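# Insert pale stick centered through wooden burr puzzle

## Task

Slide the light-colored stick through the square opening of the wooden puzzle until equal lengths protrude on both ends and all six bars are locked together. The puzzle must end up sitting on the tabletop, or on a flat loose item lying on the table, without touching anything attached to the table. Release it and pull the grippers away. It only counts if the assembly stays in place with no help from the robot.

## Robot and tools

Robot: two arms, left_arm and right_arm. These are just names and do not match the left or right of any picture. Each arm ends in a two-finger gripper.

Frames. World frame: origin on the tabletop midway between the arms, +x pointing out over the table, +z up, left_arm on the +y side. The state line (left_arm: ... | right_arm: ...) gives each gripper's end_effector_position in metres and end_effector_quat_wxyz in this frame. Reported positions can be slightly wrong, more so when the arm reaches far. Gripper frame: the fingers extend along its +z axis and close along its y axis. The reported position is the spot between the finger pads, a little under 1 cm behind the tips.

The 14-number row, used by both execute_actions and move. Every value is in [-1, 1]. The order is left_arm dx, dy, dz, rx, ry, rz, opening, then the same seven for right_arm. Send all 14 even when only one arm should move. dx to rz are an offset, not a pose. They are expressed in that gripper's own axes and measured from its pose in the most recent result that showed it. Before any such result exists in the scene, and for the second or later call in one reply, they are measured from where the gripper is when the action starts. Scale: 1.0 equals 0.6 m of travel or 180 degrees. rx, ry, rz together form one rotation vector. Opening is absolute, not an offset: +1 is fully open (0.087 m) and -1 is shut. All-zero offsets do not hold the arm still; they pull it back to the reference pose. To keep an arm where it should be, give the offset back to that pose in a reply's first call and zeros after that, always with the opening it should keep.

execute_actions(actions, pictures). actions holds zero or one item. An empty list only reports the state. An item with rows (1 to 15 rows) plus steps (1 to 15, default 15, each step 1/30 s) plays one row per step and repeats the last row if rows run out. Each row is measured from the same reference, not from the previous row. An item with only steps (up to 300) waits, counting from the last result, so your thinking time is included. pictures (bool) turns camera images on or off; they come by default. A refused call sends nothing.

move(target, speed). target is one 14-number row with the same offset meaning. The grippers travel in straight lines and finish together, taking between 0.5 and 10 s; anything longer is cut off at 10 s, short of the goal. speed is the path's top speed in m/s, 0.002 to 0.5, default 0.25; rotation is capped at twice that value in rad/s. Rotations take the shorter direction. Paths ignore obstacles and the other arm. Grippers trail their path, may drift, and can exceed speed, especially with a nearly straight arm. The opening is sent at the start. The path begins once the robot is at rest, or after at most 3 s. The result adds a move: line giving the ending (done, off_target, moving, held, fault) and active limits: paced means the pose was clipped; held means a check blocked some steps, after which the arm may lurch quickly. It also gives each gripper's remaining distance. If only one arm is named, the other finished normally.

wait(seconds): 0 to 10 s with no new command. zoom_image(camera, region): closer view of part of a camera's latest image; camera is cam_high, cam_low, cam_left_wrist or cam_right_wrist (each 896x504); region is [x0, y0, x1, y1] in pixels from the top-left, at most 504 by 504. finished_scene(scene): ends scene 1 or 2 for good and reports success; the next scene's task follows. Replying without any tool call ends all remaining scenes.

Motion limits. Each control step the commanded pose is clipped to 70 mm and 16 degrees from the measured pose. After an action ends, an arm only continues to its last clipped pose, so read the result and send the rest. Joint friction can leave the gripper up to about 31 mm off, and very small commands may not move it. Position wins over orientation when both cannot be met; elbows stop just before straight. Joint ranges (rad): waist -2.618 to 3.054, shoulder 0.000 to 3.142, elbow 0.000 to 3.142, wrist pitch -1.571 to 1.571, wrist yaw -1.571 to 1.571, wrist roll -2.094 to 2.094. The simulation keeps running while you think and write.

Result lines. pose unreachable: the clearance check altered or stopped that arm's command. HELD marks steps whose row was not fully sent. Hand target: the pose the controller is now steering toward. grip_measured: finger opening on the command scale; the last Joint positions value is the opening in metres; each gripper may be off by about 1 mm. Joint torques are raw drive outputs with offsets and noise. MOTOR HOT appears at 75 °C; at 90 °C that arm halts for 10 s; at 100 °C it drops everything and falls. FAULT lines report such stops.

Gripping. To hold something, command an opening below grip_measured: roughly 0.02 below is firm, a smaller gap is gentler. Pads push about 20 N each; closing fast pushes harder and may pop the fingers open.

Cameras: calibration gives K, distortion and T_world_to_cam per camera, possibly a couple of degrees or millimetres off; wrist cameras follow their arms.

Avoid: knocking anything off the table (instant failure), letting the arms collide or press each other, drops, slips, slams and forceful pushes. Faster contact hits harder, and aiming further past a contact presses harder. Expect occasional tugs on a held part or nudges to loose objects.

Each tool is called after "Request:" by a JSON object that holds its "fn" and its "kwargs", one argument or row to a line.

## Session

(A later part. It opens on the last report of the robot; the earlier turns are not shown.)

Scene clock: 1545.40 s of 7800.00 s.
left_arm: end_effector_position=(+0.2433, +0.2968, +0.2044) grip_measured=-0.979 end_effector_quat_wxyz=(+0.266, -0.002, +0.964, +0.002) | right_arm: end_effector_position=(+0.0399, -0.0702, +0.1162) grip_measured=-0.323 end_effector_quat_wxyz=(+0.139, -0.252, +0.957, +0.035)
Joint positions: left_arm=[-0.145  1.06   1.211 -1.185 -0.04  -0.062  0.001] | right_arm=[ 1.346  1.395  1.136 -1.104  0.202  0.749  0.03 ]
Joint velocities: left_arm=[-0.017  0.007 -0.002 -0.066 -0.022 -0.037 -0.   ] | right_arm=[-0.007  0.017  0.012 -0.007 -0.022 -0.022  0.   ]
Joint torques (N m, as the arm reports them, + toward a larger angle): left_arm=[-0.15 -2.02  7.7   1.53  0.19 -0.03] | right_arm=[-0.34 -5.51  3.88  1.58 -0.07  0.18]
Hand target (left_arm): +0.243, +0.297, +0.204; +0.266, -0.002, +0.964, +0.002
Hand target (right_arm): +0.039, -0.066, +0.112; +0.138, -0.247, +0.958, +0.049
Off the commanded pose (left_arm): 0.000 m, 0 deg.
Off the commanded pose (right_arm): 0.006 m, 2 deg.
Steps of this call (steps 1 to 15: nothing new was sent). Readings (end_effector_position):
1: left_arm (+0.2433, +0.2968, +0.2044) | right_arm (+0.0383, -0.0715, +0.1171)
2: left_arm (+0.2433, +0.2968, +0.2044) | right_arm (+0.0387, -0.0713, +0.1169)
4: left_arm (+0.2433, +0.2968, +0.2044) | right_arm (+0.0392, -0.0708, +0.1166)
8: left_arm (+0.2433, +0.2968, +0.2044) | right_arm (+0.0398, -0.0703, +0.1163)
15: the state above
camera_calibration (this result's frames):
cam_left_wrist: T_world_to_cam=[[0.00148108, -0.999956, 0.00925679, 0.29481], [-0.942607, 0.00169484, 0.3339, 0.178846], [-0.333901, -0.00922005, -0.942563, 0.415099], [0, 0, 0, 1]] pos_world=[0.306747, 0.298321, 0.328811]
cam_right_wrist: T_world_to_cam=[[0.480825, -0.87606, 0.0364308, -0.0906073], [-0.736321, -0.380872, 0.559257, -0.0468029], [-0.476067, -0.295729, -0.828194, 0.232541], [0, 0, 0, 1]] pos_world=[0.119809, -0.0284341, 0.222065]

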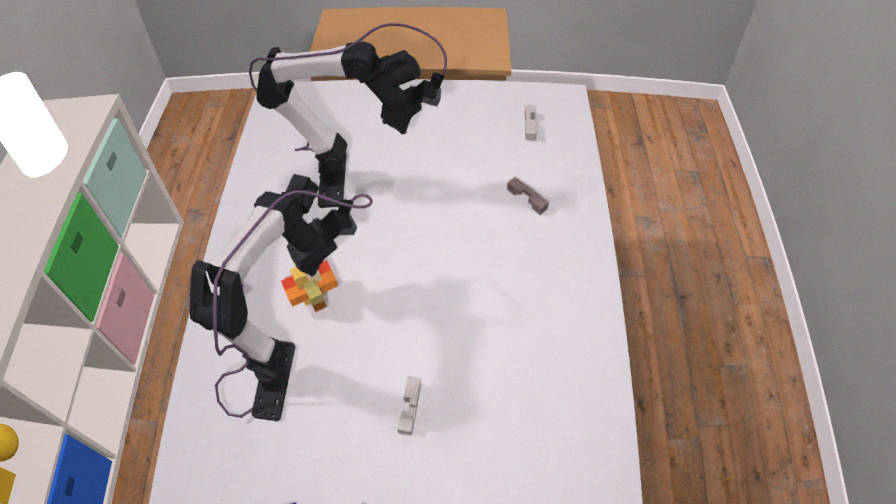

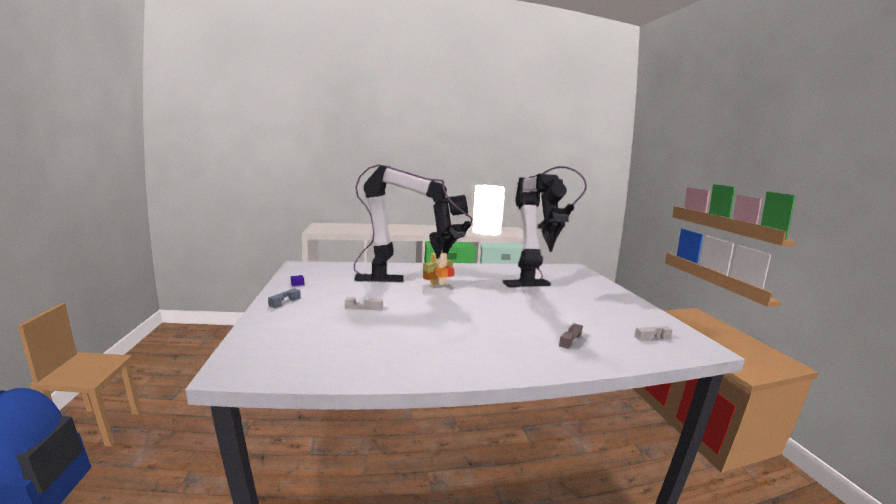

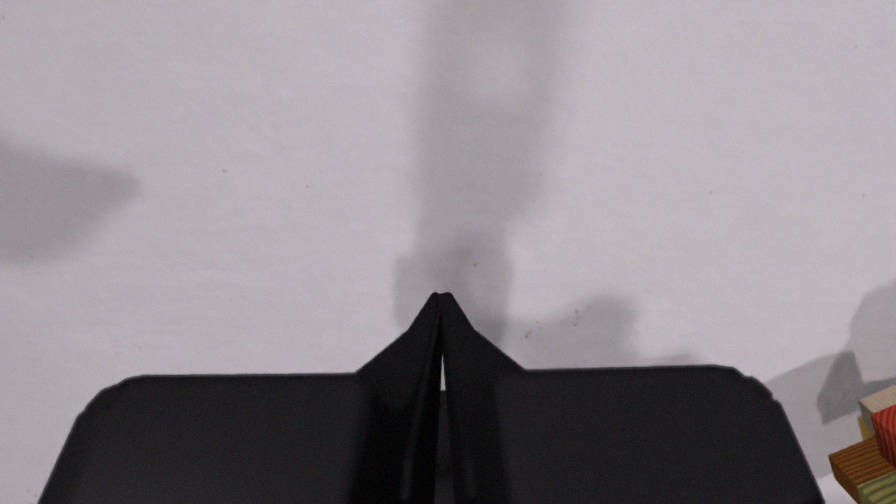

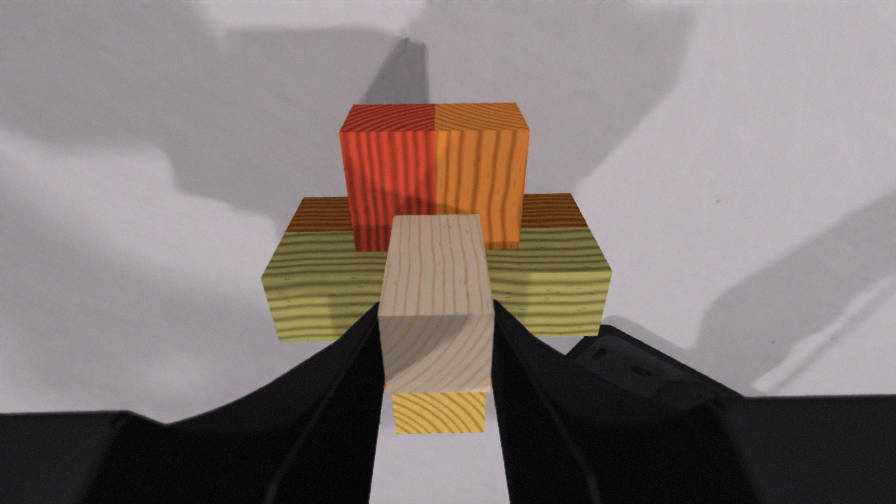

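Request:
{"fn": "execute_actions", "kwargs": {
  "actions": [
    {"rows": [[0,0,0,0,0,0,-1,0.003,0.002,0.008,-0.006,0,0.002,-0.36],[0,0,0,0,0,0,-1,0.0037,0.002,0.010,-0.006,0,0.002,-0.36],[0,0,0,0,0,0,-1,0.0044,0.002,0.012,-0.005,0,0.002,-0.36],[0,0,0,0,0,0,-1,0.0051,0.002,0.014,-0.005,0,0.002,-0.36],[0,0,0,0,0,0,-1,0.0058,0.002,0.016,-0.005,0,0.002,-0.36],[0,0,0,0,0,0,-1,0.0065,0.002,0.018,-0.005,0,0.002,-0.36],[0,0,0,0,0,0,-1,0.0072,0.002,0.020,-0.005,0,0.002,-0.36],[0,0,0,0,0,0,-1,0.0079,0.002,0.022,-0.005,0,0.002,-0.36],[0,0,0,0,0,0,-1,0.0086,0.002,0.024,-0.005,0,0.002,-0.36],[0,0,0,0,0,0,-1,0.0093,0.002,0.026,-0.005,0,0.002,-0.36],[0,0,0,0,0,0,-1,0.010,0.002,0.028,-0.005,0,0.002,-0.36],[0,0,0,0,0,0,-1,0.0107,0.002,0.030,-0.005,0,0.002,-0.36],[0,0,0,0,0,0,-1,0.0114,0.002,0.032,-0.005,0,0.002,-0.36],[0,0,0,0,0,0,-1,0.0121,0.002,0.034,-0.005,0,0.002,-0.36],[0,0,0,0,0,0,-1,0.0128,0.002,0.036,-0.005,0,0.002,-0.36]], "steps": 15}
  ],
  "pictures": false
}}

Request:
{"fn": "wait", "kwargs": {
  "seconds": 0.5
}}

Request:
{"fn": "zoom_image", "kwargs": {
  "camera": "cam_right_wrist",
  "region": [330, 200, 550, 470]
}}

Scene clock: 1567.67 s of 7800.00 s.
left_arm: end_effector_position=(+0.2433, +0.2968, +0.2044) grip_measured=-0.979 end_effector_quat_wxyz=(+0.266, -0.002, +0.964, +0.002) | right_arm: end_effector_position=(+0.0423, -0.0691, +0.1068) grip_measured=-0.323 end_effector_quat_wxyz=(+0.148, -0.252, +0.956, +0.039)
Joint positions: left_arm=[-0.145  1.06   1.211 -1.185 -0.04  -0.062  0.001] | right_arm=[ 1.346  1.387  1.09  -1.05   0.212  0.746  0.03 ]
Joint velocities: left_arm=[-0.002 -0.007  0.017 -0.022 -0.066  0.007 -0.   ] | right_arm=[ 0.002 -0.061 -0.046  0.022  0.022 -0.051  0.   ]
Joint torques (N m, as the arm reports them, + toward a larger angle): left_arm=[-0.14 -1.82  7.77  1.55  0.18  0.  ] | right_arm=[-0.42 -4.21  2.74  1.57 -0.17  0.12]
Hand target (left_arm): +0.243, +0.297, +0.204; +0.266, -0.002, +0.964, +0.002
Hand target (right_arm): +0.039, -0.070, +0.094; +0.137, -0.250, +0.958, +0.043
Off the commanded pose (left_arm): 0.000 m, 0 deg.
Off the commanded pose (right_arm): 0.014 m, 1 deg.
Steps of this call (steps 1 to 90: nothing new was sent; then 18.77 s passed at rest; steps 91 to 105: all 15 steps of this action). Readings (end_effector_position):
91: left_arm (+0.2433, +0.2968, +0.2044) | right_arm (+0.0400, -0.0701, +0.1163)
92: left_arm (+0.2433, +0.2968, +0.2044) | right_arm (+0.0400, -0.0701, +0.1163)
94: left_arm (+0.2433, +0.2968, +0.2044) | right_arm (+0.0402, -0.0700, +0.1158)
98: left_arm (+0.2433, +0.2968, +0.2044) | right_arm (+0.0421, -0.0689, +0.1136)
105: the state above

Scene clock: 1568.17 s of 7800.00 s.
left_arm: end_effector_position=(+0.2433, +0.2968, +0.2044) grip_measured=-0.979 end_effector_quat_wxyz=(+0.266, -0.002, +0.964, +0.002) | right_arm: end_effector_position=(+0.0424, -0.0692, +0.1068) grip_measured=-0.323 end_effector_quat_wxyz=(+0.149, -0.252, +0.955, +0.041)
Joint positions: left_arm=[-0.145  1.06   1.211 -1.185 -0.04  -0.062  0.001] | right_arm=[ 1.346  1.383  1.087 -1.046  0.213  0.746  0.03 ]
Joint velocities: left_arm=[ 0.017 -0.002 -0.002 -0.051 -0.081 -0.051 -0.   ] | right_arm=[-0.007 -0.007 -0.017 -0.081  0.066 -0.037  0.001]
Joint torques (N m, as the arm reports them, + toward a larger angle): left_arm=[-0.24 -1.93  7.52  1.57  0.15 -0.05] | right_arm=[-0.24 -4.31  2.76  1.63 -0.15  0.11]
Hand target (left_arm): +0.243, +0.297, +0.204; +0.266, -0.002, +0.964, +0.002
Hand target (right_arm): +0.039, -0.070, +0.094; +0.137, -0.250, +0.958, +0.043
Off the commanded pose (left_arm): 0.000 m, 0 deg.
Off the commanded pose (right_arm): 0.014 m, 1 deg.
Steps of this call (steps 1 to 15: nothing new was sent). Readings (end_effector_position):
1: left_arm (+0.2433, +0.2968, +0.2044) | right_arm (+0.0423, -0.0693, +0.1067)
2: left_arm (+0.2433, +0.2968, +0.2044) | right_arm (+0.0424, -0.0692, +0.1068)
4: left_arm (+0.2433, +0.2968, +0.2044) | right_arm (+0.0424, -0.0692, +0.1068)
8: left_arm (+0.2433, +0.2968, +0.2044) | right_arm (+0.0424, -0.0692, +0.1068)
15: the state above
camera_calibration (this result's frames):
cam_left_wrist: T_world_to_cam=[[0.00148108, -0.999956, 0.00925679, 0.29481], [-0.942607, 0.00169484, 0.3339, 0.178846], [-0.333901, -0.00922005, -0.942563, 0.415099], [0, 0, 0, 1]] pos_world=[0.306747, 0.298321, 0.328811]
cam_right_wrist: T_world_to_cam=[[0.481363, -0.875975, 0.0309571, -0.0900097], [-0.744979, -0.390258, 0.541022, -0.0376527], [-0.46184, -0.28349, -0.840438, 0.227706], [0, 0, 0, 1]] pos_world=[0.120441, -0.0289881, 0.21453]

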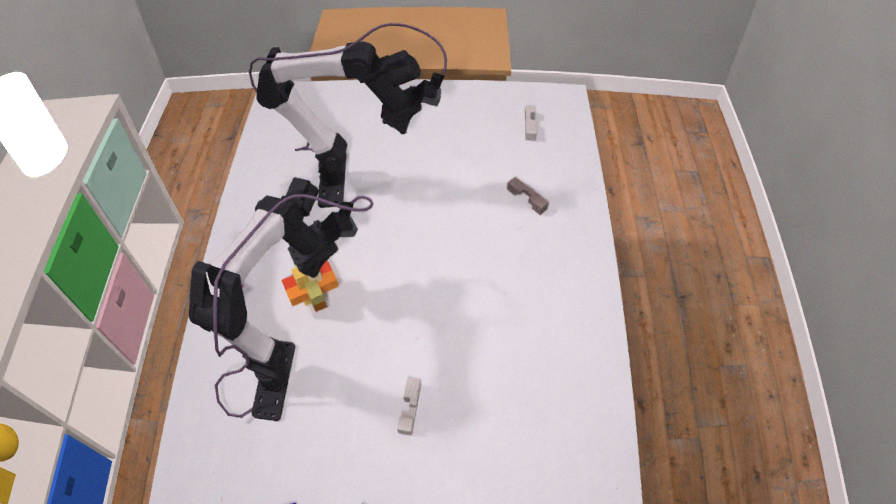

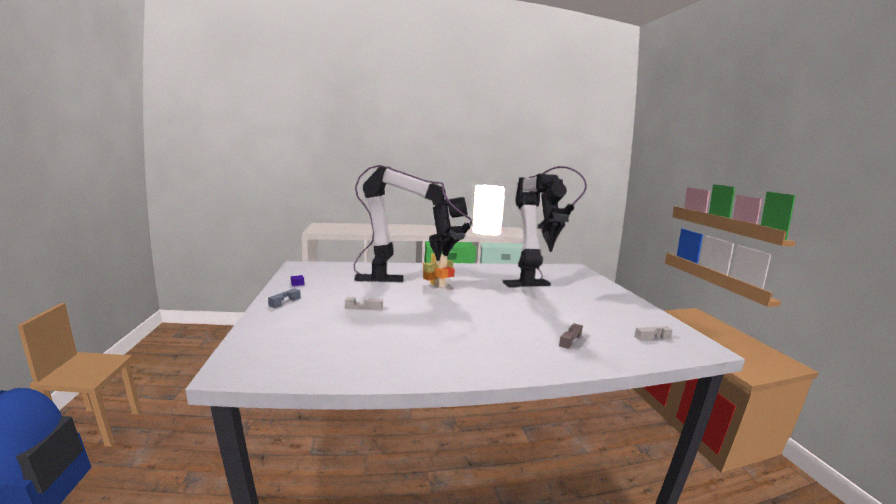

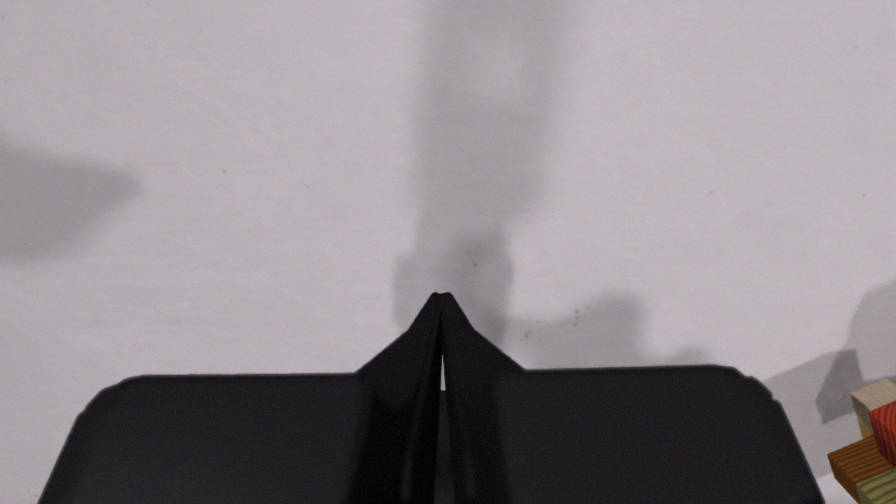

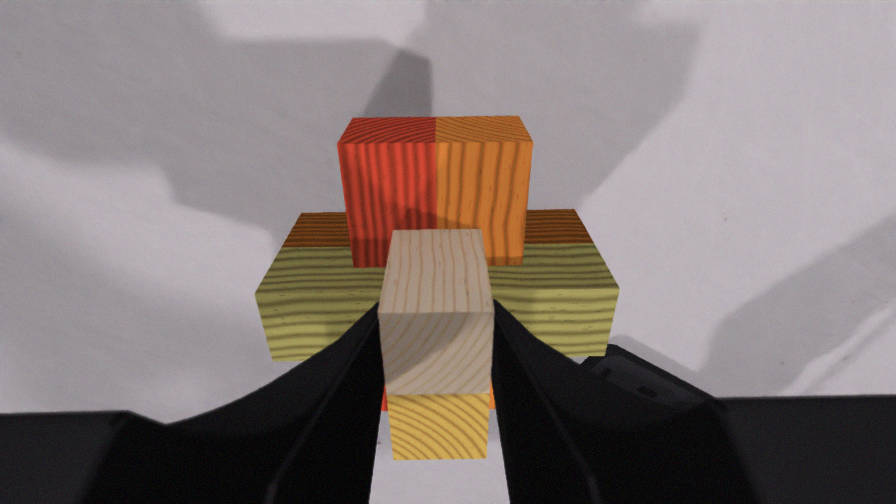

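Region (330, 200, 550, 470) of cam_right_wrist's 896x504 image, scaled by 1.867, with more detail than that image has; it fills the left 411 columns of this view, and the rest is white.

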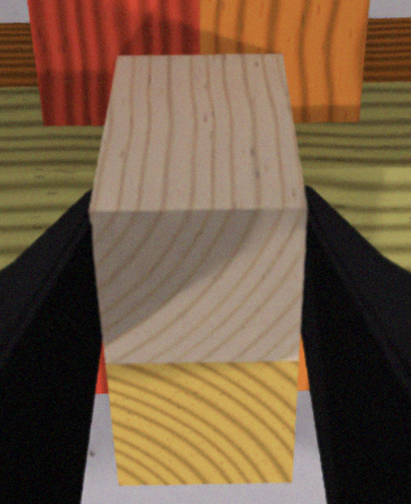

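Request:
{"fn": "execute_actions", "kwargs": {
  "actions": [
    {"rows": [[0,0,0,0,0,0,-1,0.0105,0.0015,0.0165,-0.003,0,0,-0.36],[0,0,0,0,0,0,-1,0.009,0.001,0.014,-0.002,0,0,-0.36],[0,0,0,0,0,0,-1,0.008,0.001,0.012,-0.002,0,0,-0.36],[0,0,0,0,0,0,-1,0.0065,0.001,0.010,-0.001,0,0,-0.36],[0,0,0,0,0,0,-1,0.005,0.0005,0.008,-0.001,0,0,-0.36],[0,0,0,0,0,0,-1,0.004,0.0005,0.006,0,0,0,-0.35],[0,0,0,0,0,0,-1,0.003,0,0.004,0,0,0,-0.34],[0,0,0,0,0,0,-1,0.002,0,0.003,0,0,0,-0.33],[0,0,0,0,0,0,-1,0.001,0,0.002,0,0,0,-0.32],[0,0,0,0,0,0,-1,0,0,0.001,0,0,0,-0.30],[0,0,0,0,0,0,-1,0,0,0,0,0,0,-0.27],[0,0,0,0,0,0,-1,0,0,0,0,0,0,-0.23],[0,0,0,0,0,0,-1,0,0,0,0,0,0,-0.18],[0,0,0,0,0,0,-1,0,0,0,0,0,0,-0.12],[0,0,0,0,0,0,-1,0,0,0,0,0,0,-0.05]], "steps": 15}
  ],
  "pictures": false
}}

Request:
{"fn": "move", "kwargs": {
  "target": [0,0,0,0,0,0,-1,-0.02,0,-0.07,0,0,0,0.0],
  "speed": 0.06
}}

Request:
{"fn": "zoom_image", "kwargs": {
  "camera": "cam_right_wrist",
  "region": [280, 60, 600, 420]
}}

Request:
{"fn": "zoom_image", "kwargs": {
  "camera": "cam_low",
  "region": [400, 220, 490, 300]
}}

Scene clock: 1586.07 s of 7800.00 s.
left_arm: end_effector_position=(+0.2433, +0.2968, +0.2044) grip_measured=-0.979 end_effector_quat_wxyz=(+0.266, -0.002, +0.964, +0.002) | right_arm: end_effector_position=(+0.0426, -0.0695, +0.1070) grip_measured=-0.081 end_effector_quat_wxyz=(+0.151, -0.251, +0.955, +0.042)
Joint positions: left_arm=[-0.145  1.06   1.211 -1.185 -0.04  -0.062  0.001] | right_arm=[ 1.346  1.379  1.084 -1.044  0.215  0.746  0.04 ]
Joint velocities: left_arm=[-0.002 -0.002 -0.022 -0.007  0.022 -0.022 -0.001] | right_arm=[-0.002 -0.012  0.007  0.007 -0.007 -0.022  0.052]
Joint torques (N m, as the arm reports them, + toward a larger angle): left_arm=[-0.25 -1.8   7.48  1.59  0.21 -0.02] | right_arm=[ 0.18 -4.16  6.15  1.07  0.05  0.01]
Hand target (left_arm): +0.243, +0.297, +0.204; +0.266, -0.002, +0.964, +0.002
Hand target (right_arm): +0.042, -0.069, +0.107; +0.149, -0.252, +0.955, +0.040
Off the commanded pose (left_arm): 0.000 m, 0 deg.
Off the commanded pose (right_arm): 0.000 m, 0 deg.
Steps of this call (steps 1 to 90: nothing new was sent; then 14.40 s passed at rest; steps 91 to 105: all 15 steps of this action). Readings (end_effector_position):
91: left_arm (+0.2433, +0.2968, +0.2044) | right_arm (+0.0426, -0.0692, +0.1068)
92: left_arm (+0.2433, +0.2968, +0.2044) | right_arm (+0.0426, -0.0695, +0.1069)
94: left_arm (+0.2433, +0.2968, +0.2044) | right_arm (+0.0426, -0.0695, +0.1070)
98: left_arm (+0.2433, +0.2968, +0.2044) | right_arm (+0.0426, -0.0695, +0.1070)
105: the state above

Scene clock: 1587.53 s of 7800.00 s.
left_arm: end_effector_position=(+0.2433, +0.2968, +0.2044) grip_measured=-0.979 end_effector_quat_wxyz=(+0.266, -0.002, +0.964, +0.002) | right_arm: end_effector_position=(+0.0420, -0.0717, +0.1451) grip_measured=+0.000 end_effector_quat_wxyz=(+0.150, -0.252, +0.955, +0.039)
Joint positions: left_arm=[-0.145  1.06   1.211 -1.185 -0.04  -0.062  0.001] | right_arm=[ 1.346  1.379  1.235 -1.202  0.215  0.746  0.044]
Joint velocities: left_arm=[ 0.007 -0.012  0.022 -0.022 -0.081 -0.022  0.   ] | right_arm=[-0.002 -0.007  0.002 -0.037 -0.081  0.037 -0.   ]
Joint torques (N m, as the arm reports them, + toward a larger angle): left_arm=[-0.23 -2.05  7.92  1.56  0.17 -0.03] | right_arm=[ 0.5  -4.67  7.48  0.91  0.16  0.17]
Hand target (left_arm): +0.243, +0.297, +0.204; +0.266, -0.002, +0.964, +0.002
Hand target (right_arm): +0.041, -0.071, +0.151; +0.151, -0.251, +0.955, +0.042
Off the commanded pose (left_arm): 0.000 m, 0 deg.
Off the commanded pose (right_arm): 0.006 m, 0 deg.
move: done
camera_calibration (this result's frames):
cam_left_wrist: T_world_to_cam=[[0.00148108, -0.999956, 0.00925679, 0.29481], [-0.942607, 0.00169484, 0.3339, 0.178846], [-0.333901, -0.00922005, -0.942563, 0.415099], [0, 0, 0, 1]] pos_world=[0.306747, 0.298321, 0.328811]
cam_right_wrist: T_world_to_cam=[[0.480946, -0.876105, 0.0336184, -0.0936184], [-0.74582, -0.388665, 0.541011, -0.0595431], [-0.460916, -0.28527, -0.840344, 0.258855], [0, 0, 0, 1]] pos_world=[0.119927, -0.0313183, 0.252888]

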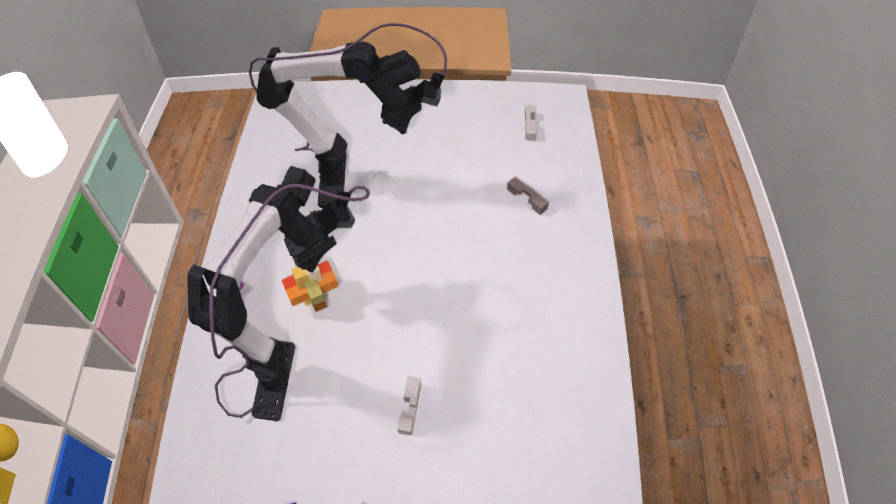

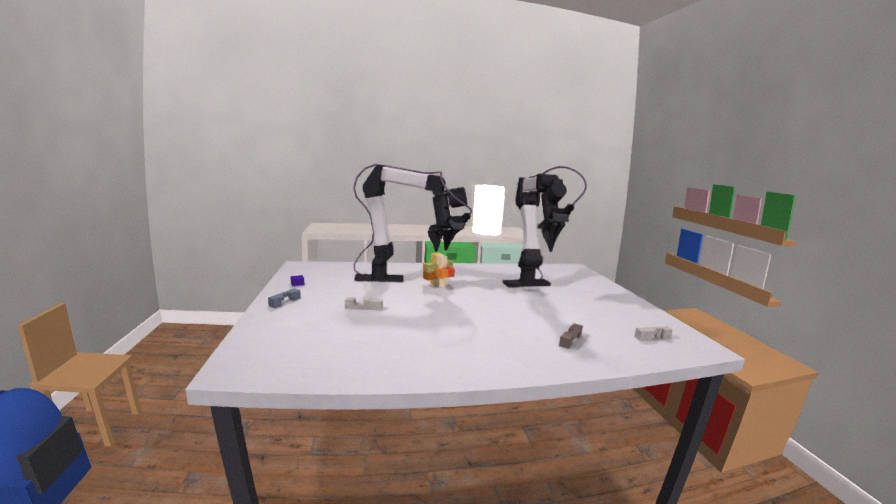

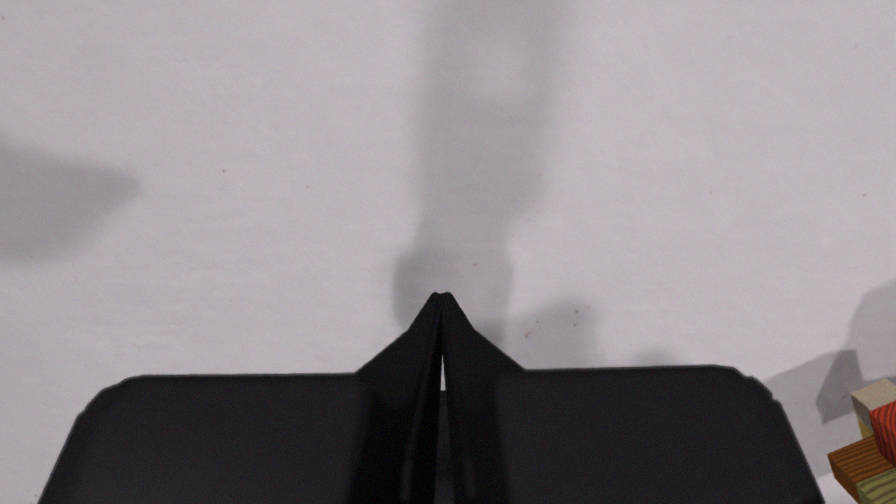

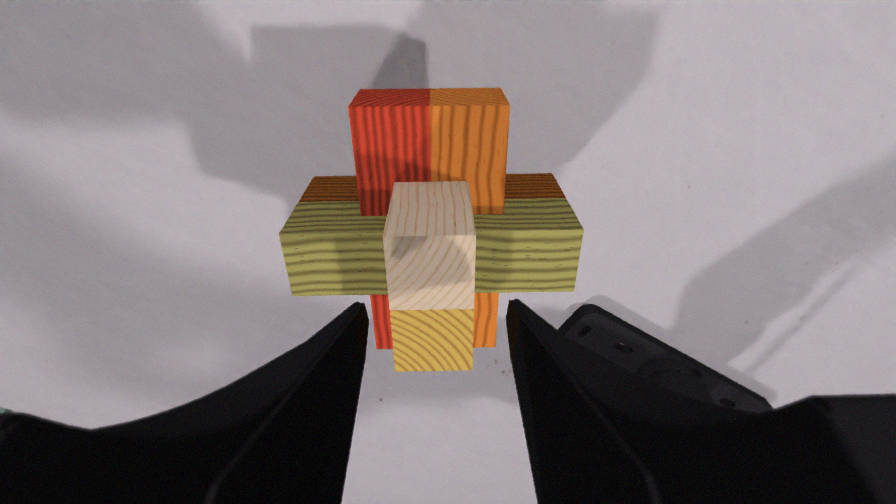

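Region (280, 60, 600, 420) of cam_right_wrist's 896x504 image, scaled by 1.400, with more detail than that image has.

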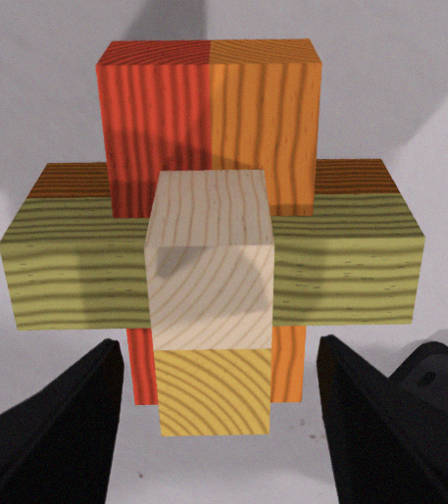

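Region (400, 220, 490, 300) of cam_low's 896x504 image, scaled by 5.600, with more detail than that image has.

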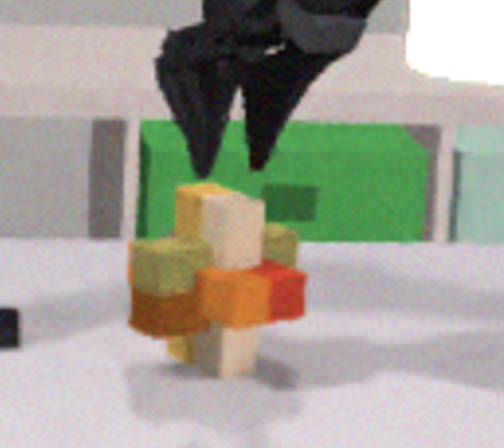

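Request:
{"fn": "zoom_image", "kwargs": {
  "camera": "cam_right_wrist",
  "region": [375, 270, 485, 380]
}}

Region (375, 270, 485, 380) of cam_right_wrist's 896x504 image, scaled by 4.582, with more detail than that image has.

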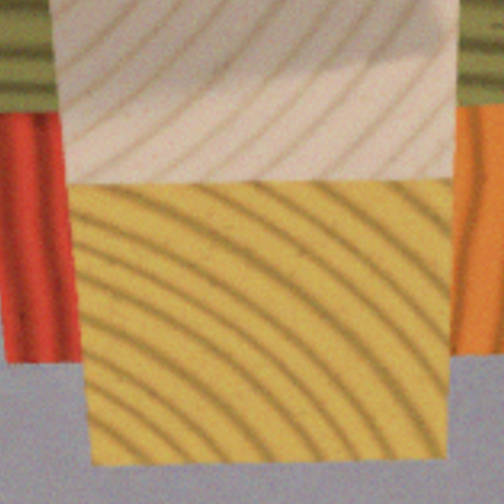

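Request:
{"fn": "zoom_image", "kwargs": {
  "camera": "cam_right_wrist",
  "region": [365, 170, 495, 380]
}}

Request:
{"fn": "zoom_image", "kwargs": {
  "camera": "cam_high",
  "region": [270, 240, 350, 320]
}}

Region (365, 170, 495, 380) of cam_right_wrist's 896x504 image, scaled by 2.400, with more detail than that image has; it fills the left 312 columns of this view, and the rest is white.

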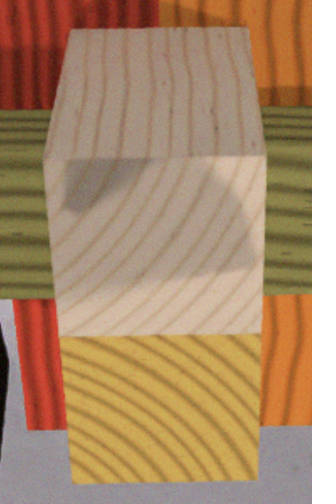

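Region (270, 240, 350, 320) of cam_high's 896x504 image, scaled by 6.300, with more detail than that image has.

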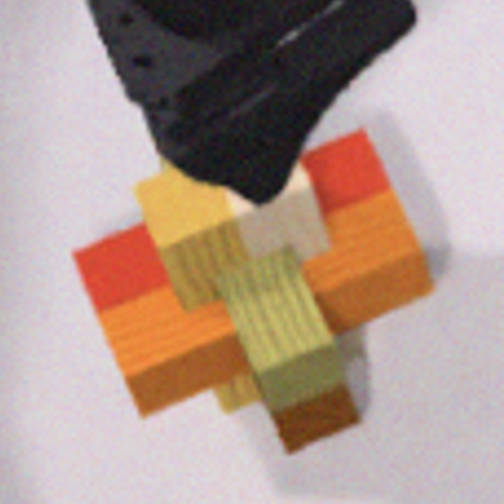

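Request:
{"fn": "move", "kwargs": {
  "target": [0,0,0,0,0,0,-1,0.034,0.0033,-0.0197,-0.0779,0.0777,-0.4943,-0.35],
  "speed": 0.4
}}

Request:
{"fn": "zoom_image", "kwargs": {
  "camera": "cam_right_wrist",
  "region": [320, 150, 560, 330]
}}

Scene clock: 1613.87 s of 7800.00 s.
left_arm: end_effector_position=(+0.2433, +0.2968, +0.2044) grip_measured=-0.979 end_effector_quat_wxyz=(+0.266, -0.002, +0.964, +0.002) | right_arm: end_effector_position=(+0.0237, -0.0845, +0.1489) grip_measured=-0.350 end_effector_quat_wxyz=(-0.005, +0.858, -0.514, +0.003)
Joint positions: left_arm=[-0.145  1.06   1.211 -1.185 -0.04  -0.062  0.001] | right_arm=[ 1.48   1.527  1.371 -1.407  0.01  -0.643  0.028]
Joint velocities: left_arm=[ 0.002 -0.007 -0.002  0.007 -0.007 -0.022 -0.001] | right_arm=[ 0.012  0.012 -0.002 -0.037 -0.051 -0.066  0.   ]
Joint torques (N m, as the arm reports them, + toward a larger angle): left_arm=[-0.32 -2.06  7.39  1.59  0.22 -0.01] | right_arm=[ 0.74 -4.33  7.07  0.41 -0.21  0.03]
Hand target (left_arm): +0.243, +0.297, +0.204; +0.266, -0.002, +0.964, +0.002
Hand target (right_arm): +0.021, -0.082, +0.151; +0.001, +0.862, -0.507, +0.001
Off the commanded pose (left_arm): 0.000 m, 0 deg.
Off the commanded pose (right_arm): 0.004 m, 1 deg.
After step 90, 20.70 s passed at rest.
move: done
camera_calibration (this result's frames):
cam_left_wrist: T_world_to_cam=[[0.00148108, -0.999956, 0.00925679, 0.29481], [-0.942607, 0.00169484, 0.3339, 0.178846], [-0.333901, -0.00922005, -0.942563, 0.415099], [0, 0, 0, 1]] pos_world=[0.306747, 0.298321, 0.328811]
cam_right_wrist: T_world_to_cam=[[0.881627, 0.46951, 0.0479055, 0.00587237], [0.266, -0.578185, 0.771327, -0.154474], [0.389844, -0.66728, -0.634633, 0.166921], [0, 0, 0, 1]] pos_world=[-0.0291604, 0.0193116, 0.224802]

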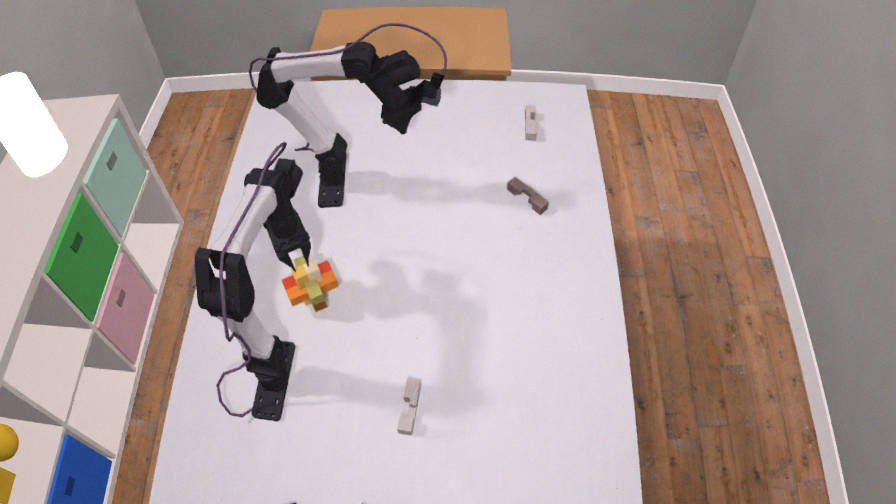

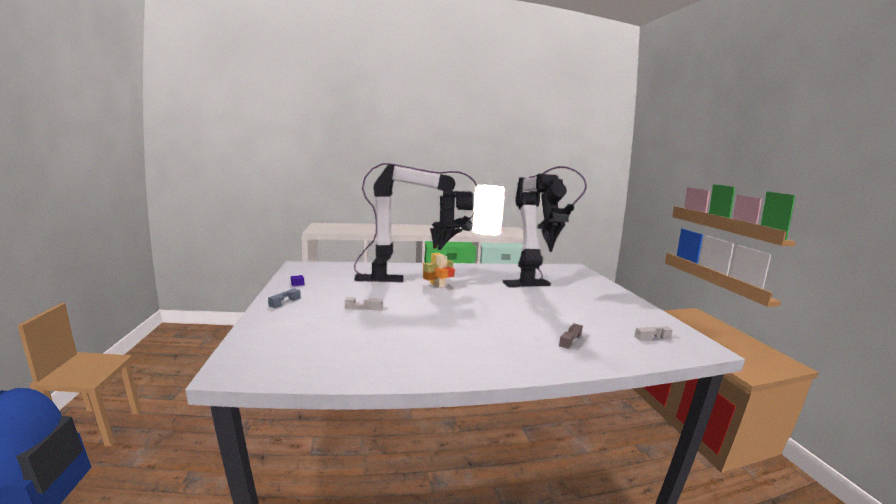

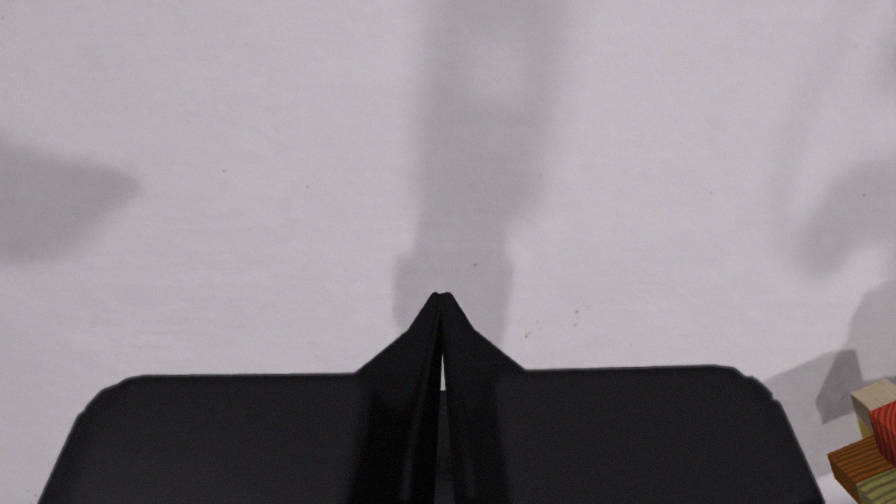

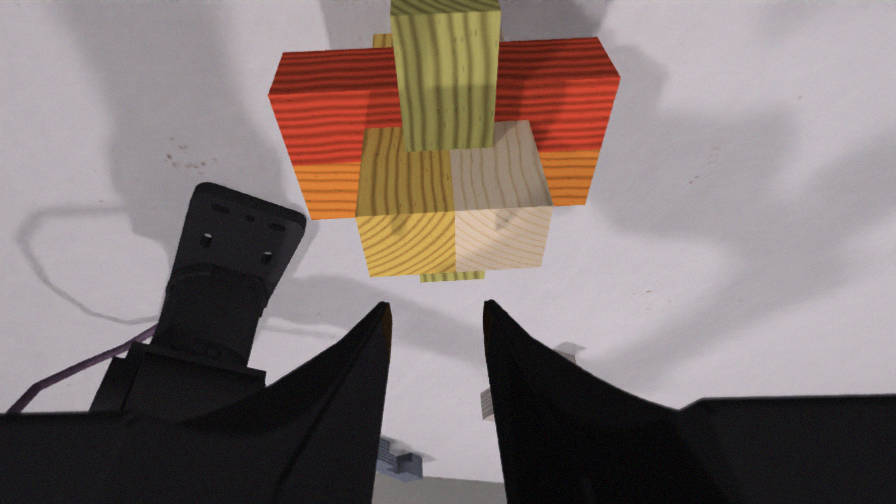

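Region (320, 150, 560, 330) of cam_right_wrist's 896x504 image, scaled by 2.100, with more detail than that image has; it fills the top 378 rows of this view, and the rest is white.

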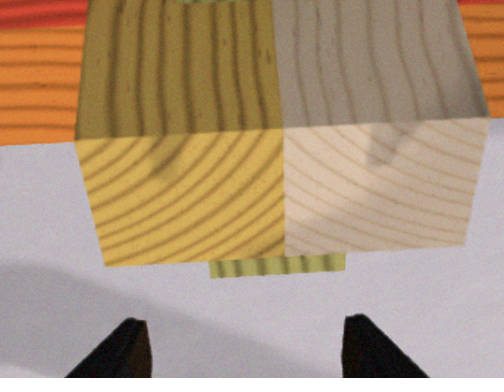

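Request:
{"fn": "zoom_image", "kwargs": {
  "camera": "cam_right_wrist",
  "region": [415, 195, 495, 285]
}}

Region (415, 195, 495, 285) of cam_right_wrist's 896x504 image, scaled by 5.600, with more detail than that image has.

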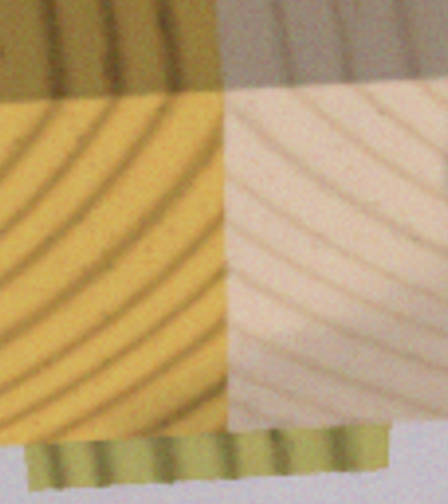

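Request:
{"fn": "move", "kwargs": {
  "target": [0,0,0,0,0,0,-1,0.4258,-0.1049,-0.035,0,0,0.655,0.5],
  "speed": 0.4
}}

Scene clock: 1626.00 s of 7800.00 s.
left_arm: end_effector_position=(+0.2433, +0.2968, +0.2044) grip_measured=-0.979 end_effector_quat_wxyz=(+0.266, -0.002, +0.964, +0.002) | right_arm: end_effector_position=(+0.1953, -0.2742, +0.1668) grip_measured=+0.500 end_effector_quat_wxyz=(+0.004, -0.010, +1.000, +0.019)
Joint positions: left_arm=[-0.145  1.06   1.211 -1.185 -0.04  -0.062  0.001] | right_arm=[ 0.157  1.586  1.502 -1.476 -0.037  0.076  0.066]
Joint velocities: left_arm=[-0.002  0.017  0.002 -0.037  0.051  0.037  0.   ] | right_arm=[ 0.002 -0.012  0.007 -0.037 -0.007  0.007  0.   ]
Joint torques (N m, as the arm reports them, + toward a larger angle): left_arm=[-0.21 -2.08  7.65  1.47  0.14 -0.01] | right_arm=[-0.37 -4.89  7.15  0.57 -0.15  0.15]
Hand target (left_arm): +0.243, +0.297, +0.204; +0.266, -0.002, +0.964, +0.002
Hand target (right_arm): +0.197, -0.274, +0.169; -0.001, -0.002, +1.000, +0.022
Off the commanded pose (left_arm): 0.000 m, 0 deg.
Off the commanded pose (right_arm): 0.008 m, 2 deg.
After step 90, 6.00 s passed at rest.
move: done
camera_calibration (this result's frames):
cam_left_wrist: T_world_to_cam=[[0.00148108, -0.999956, 0.00925679, 0.29481], [-0.942607, 0.00169484, 0.3339, 0.178846], [-0.333901, -0.00922005, -0.942563, 0.415099], [0, 0, 0, 1]] pos_world=[0.306747, 0.298321, 0.328811]
cam_right_wrist: T_world_to_cam=[[0.0174539, -0.999846, -0.00190093, -0.282934], [-0.640649, -0.0126432, 0.76773, 0.00911551], [-0.767635, -0.0121821, -0.640771, 0.391497], [0, 0, 0, 1]] pos_world=[0.311305, -0.278005, 0.243324]

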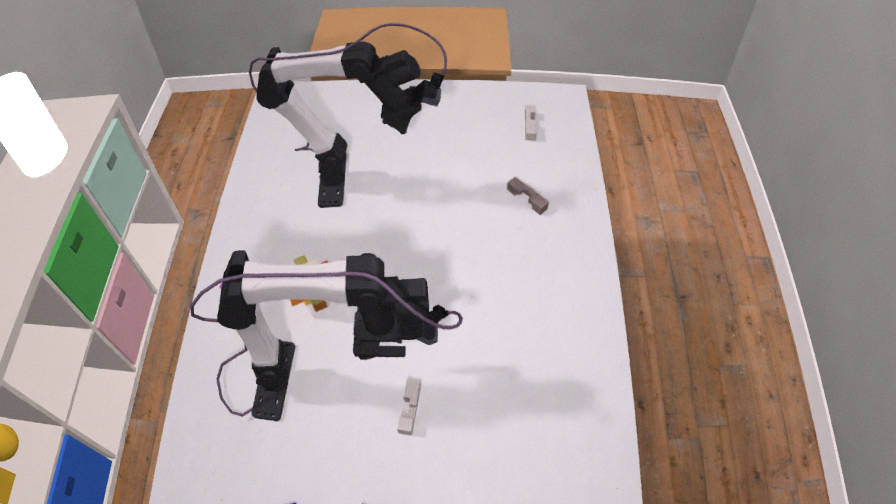

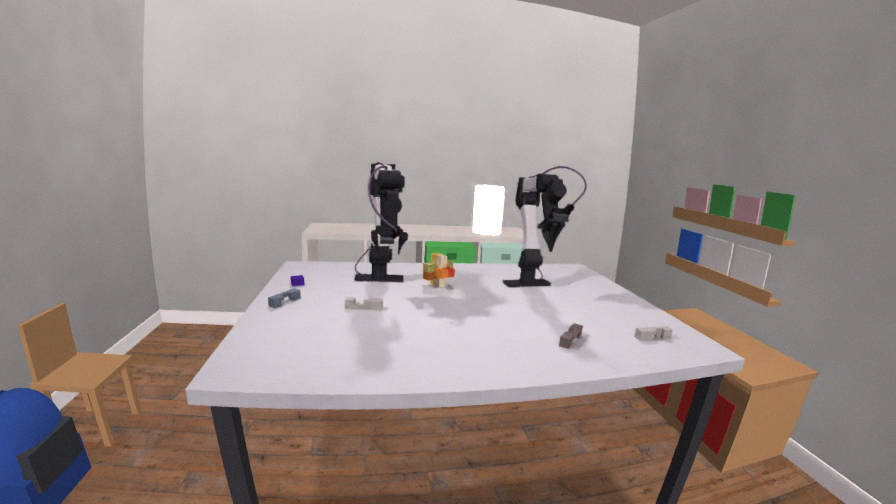

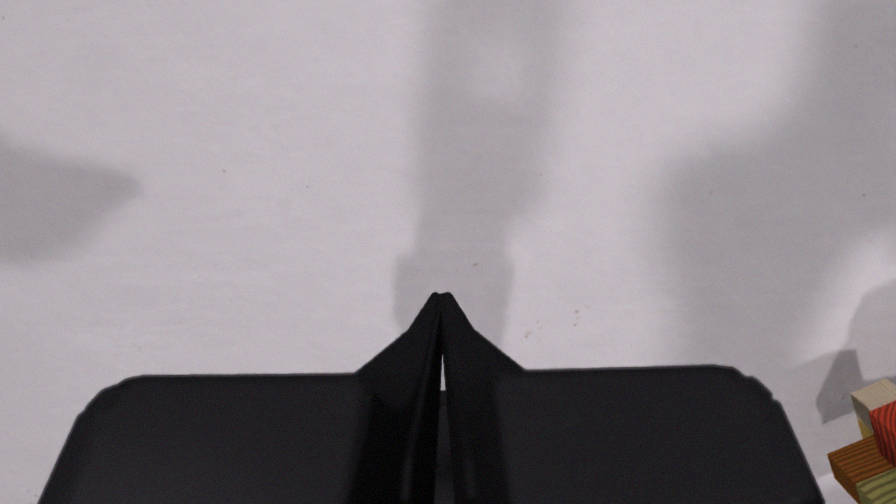

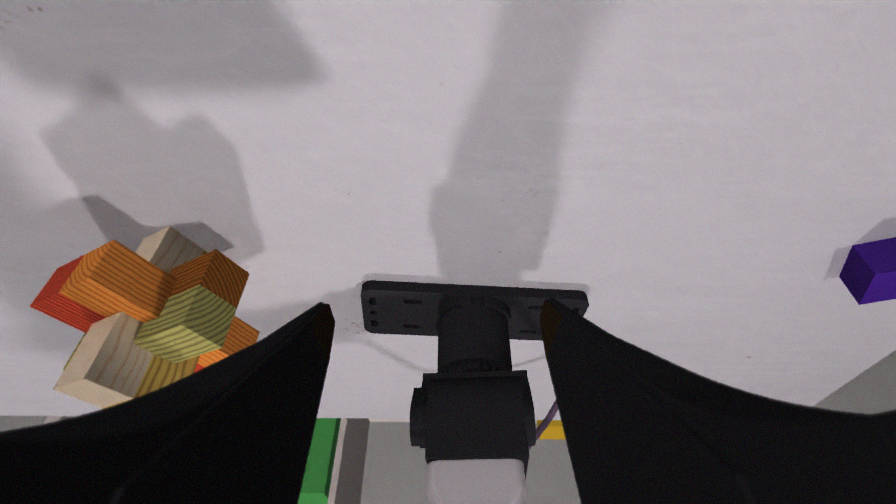

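Request:
{"fn": "finished_scene", "kwargs": {
  "scene": 1
}}

The scene is finished: the task was done.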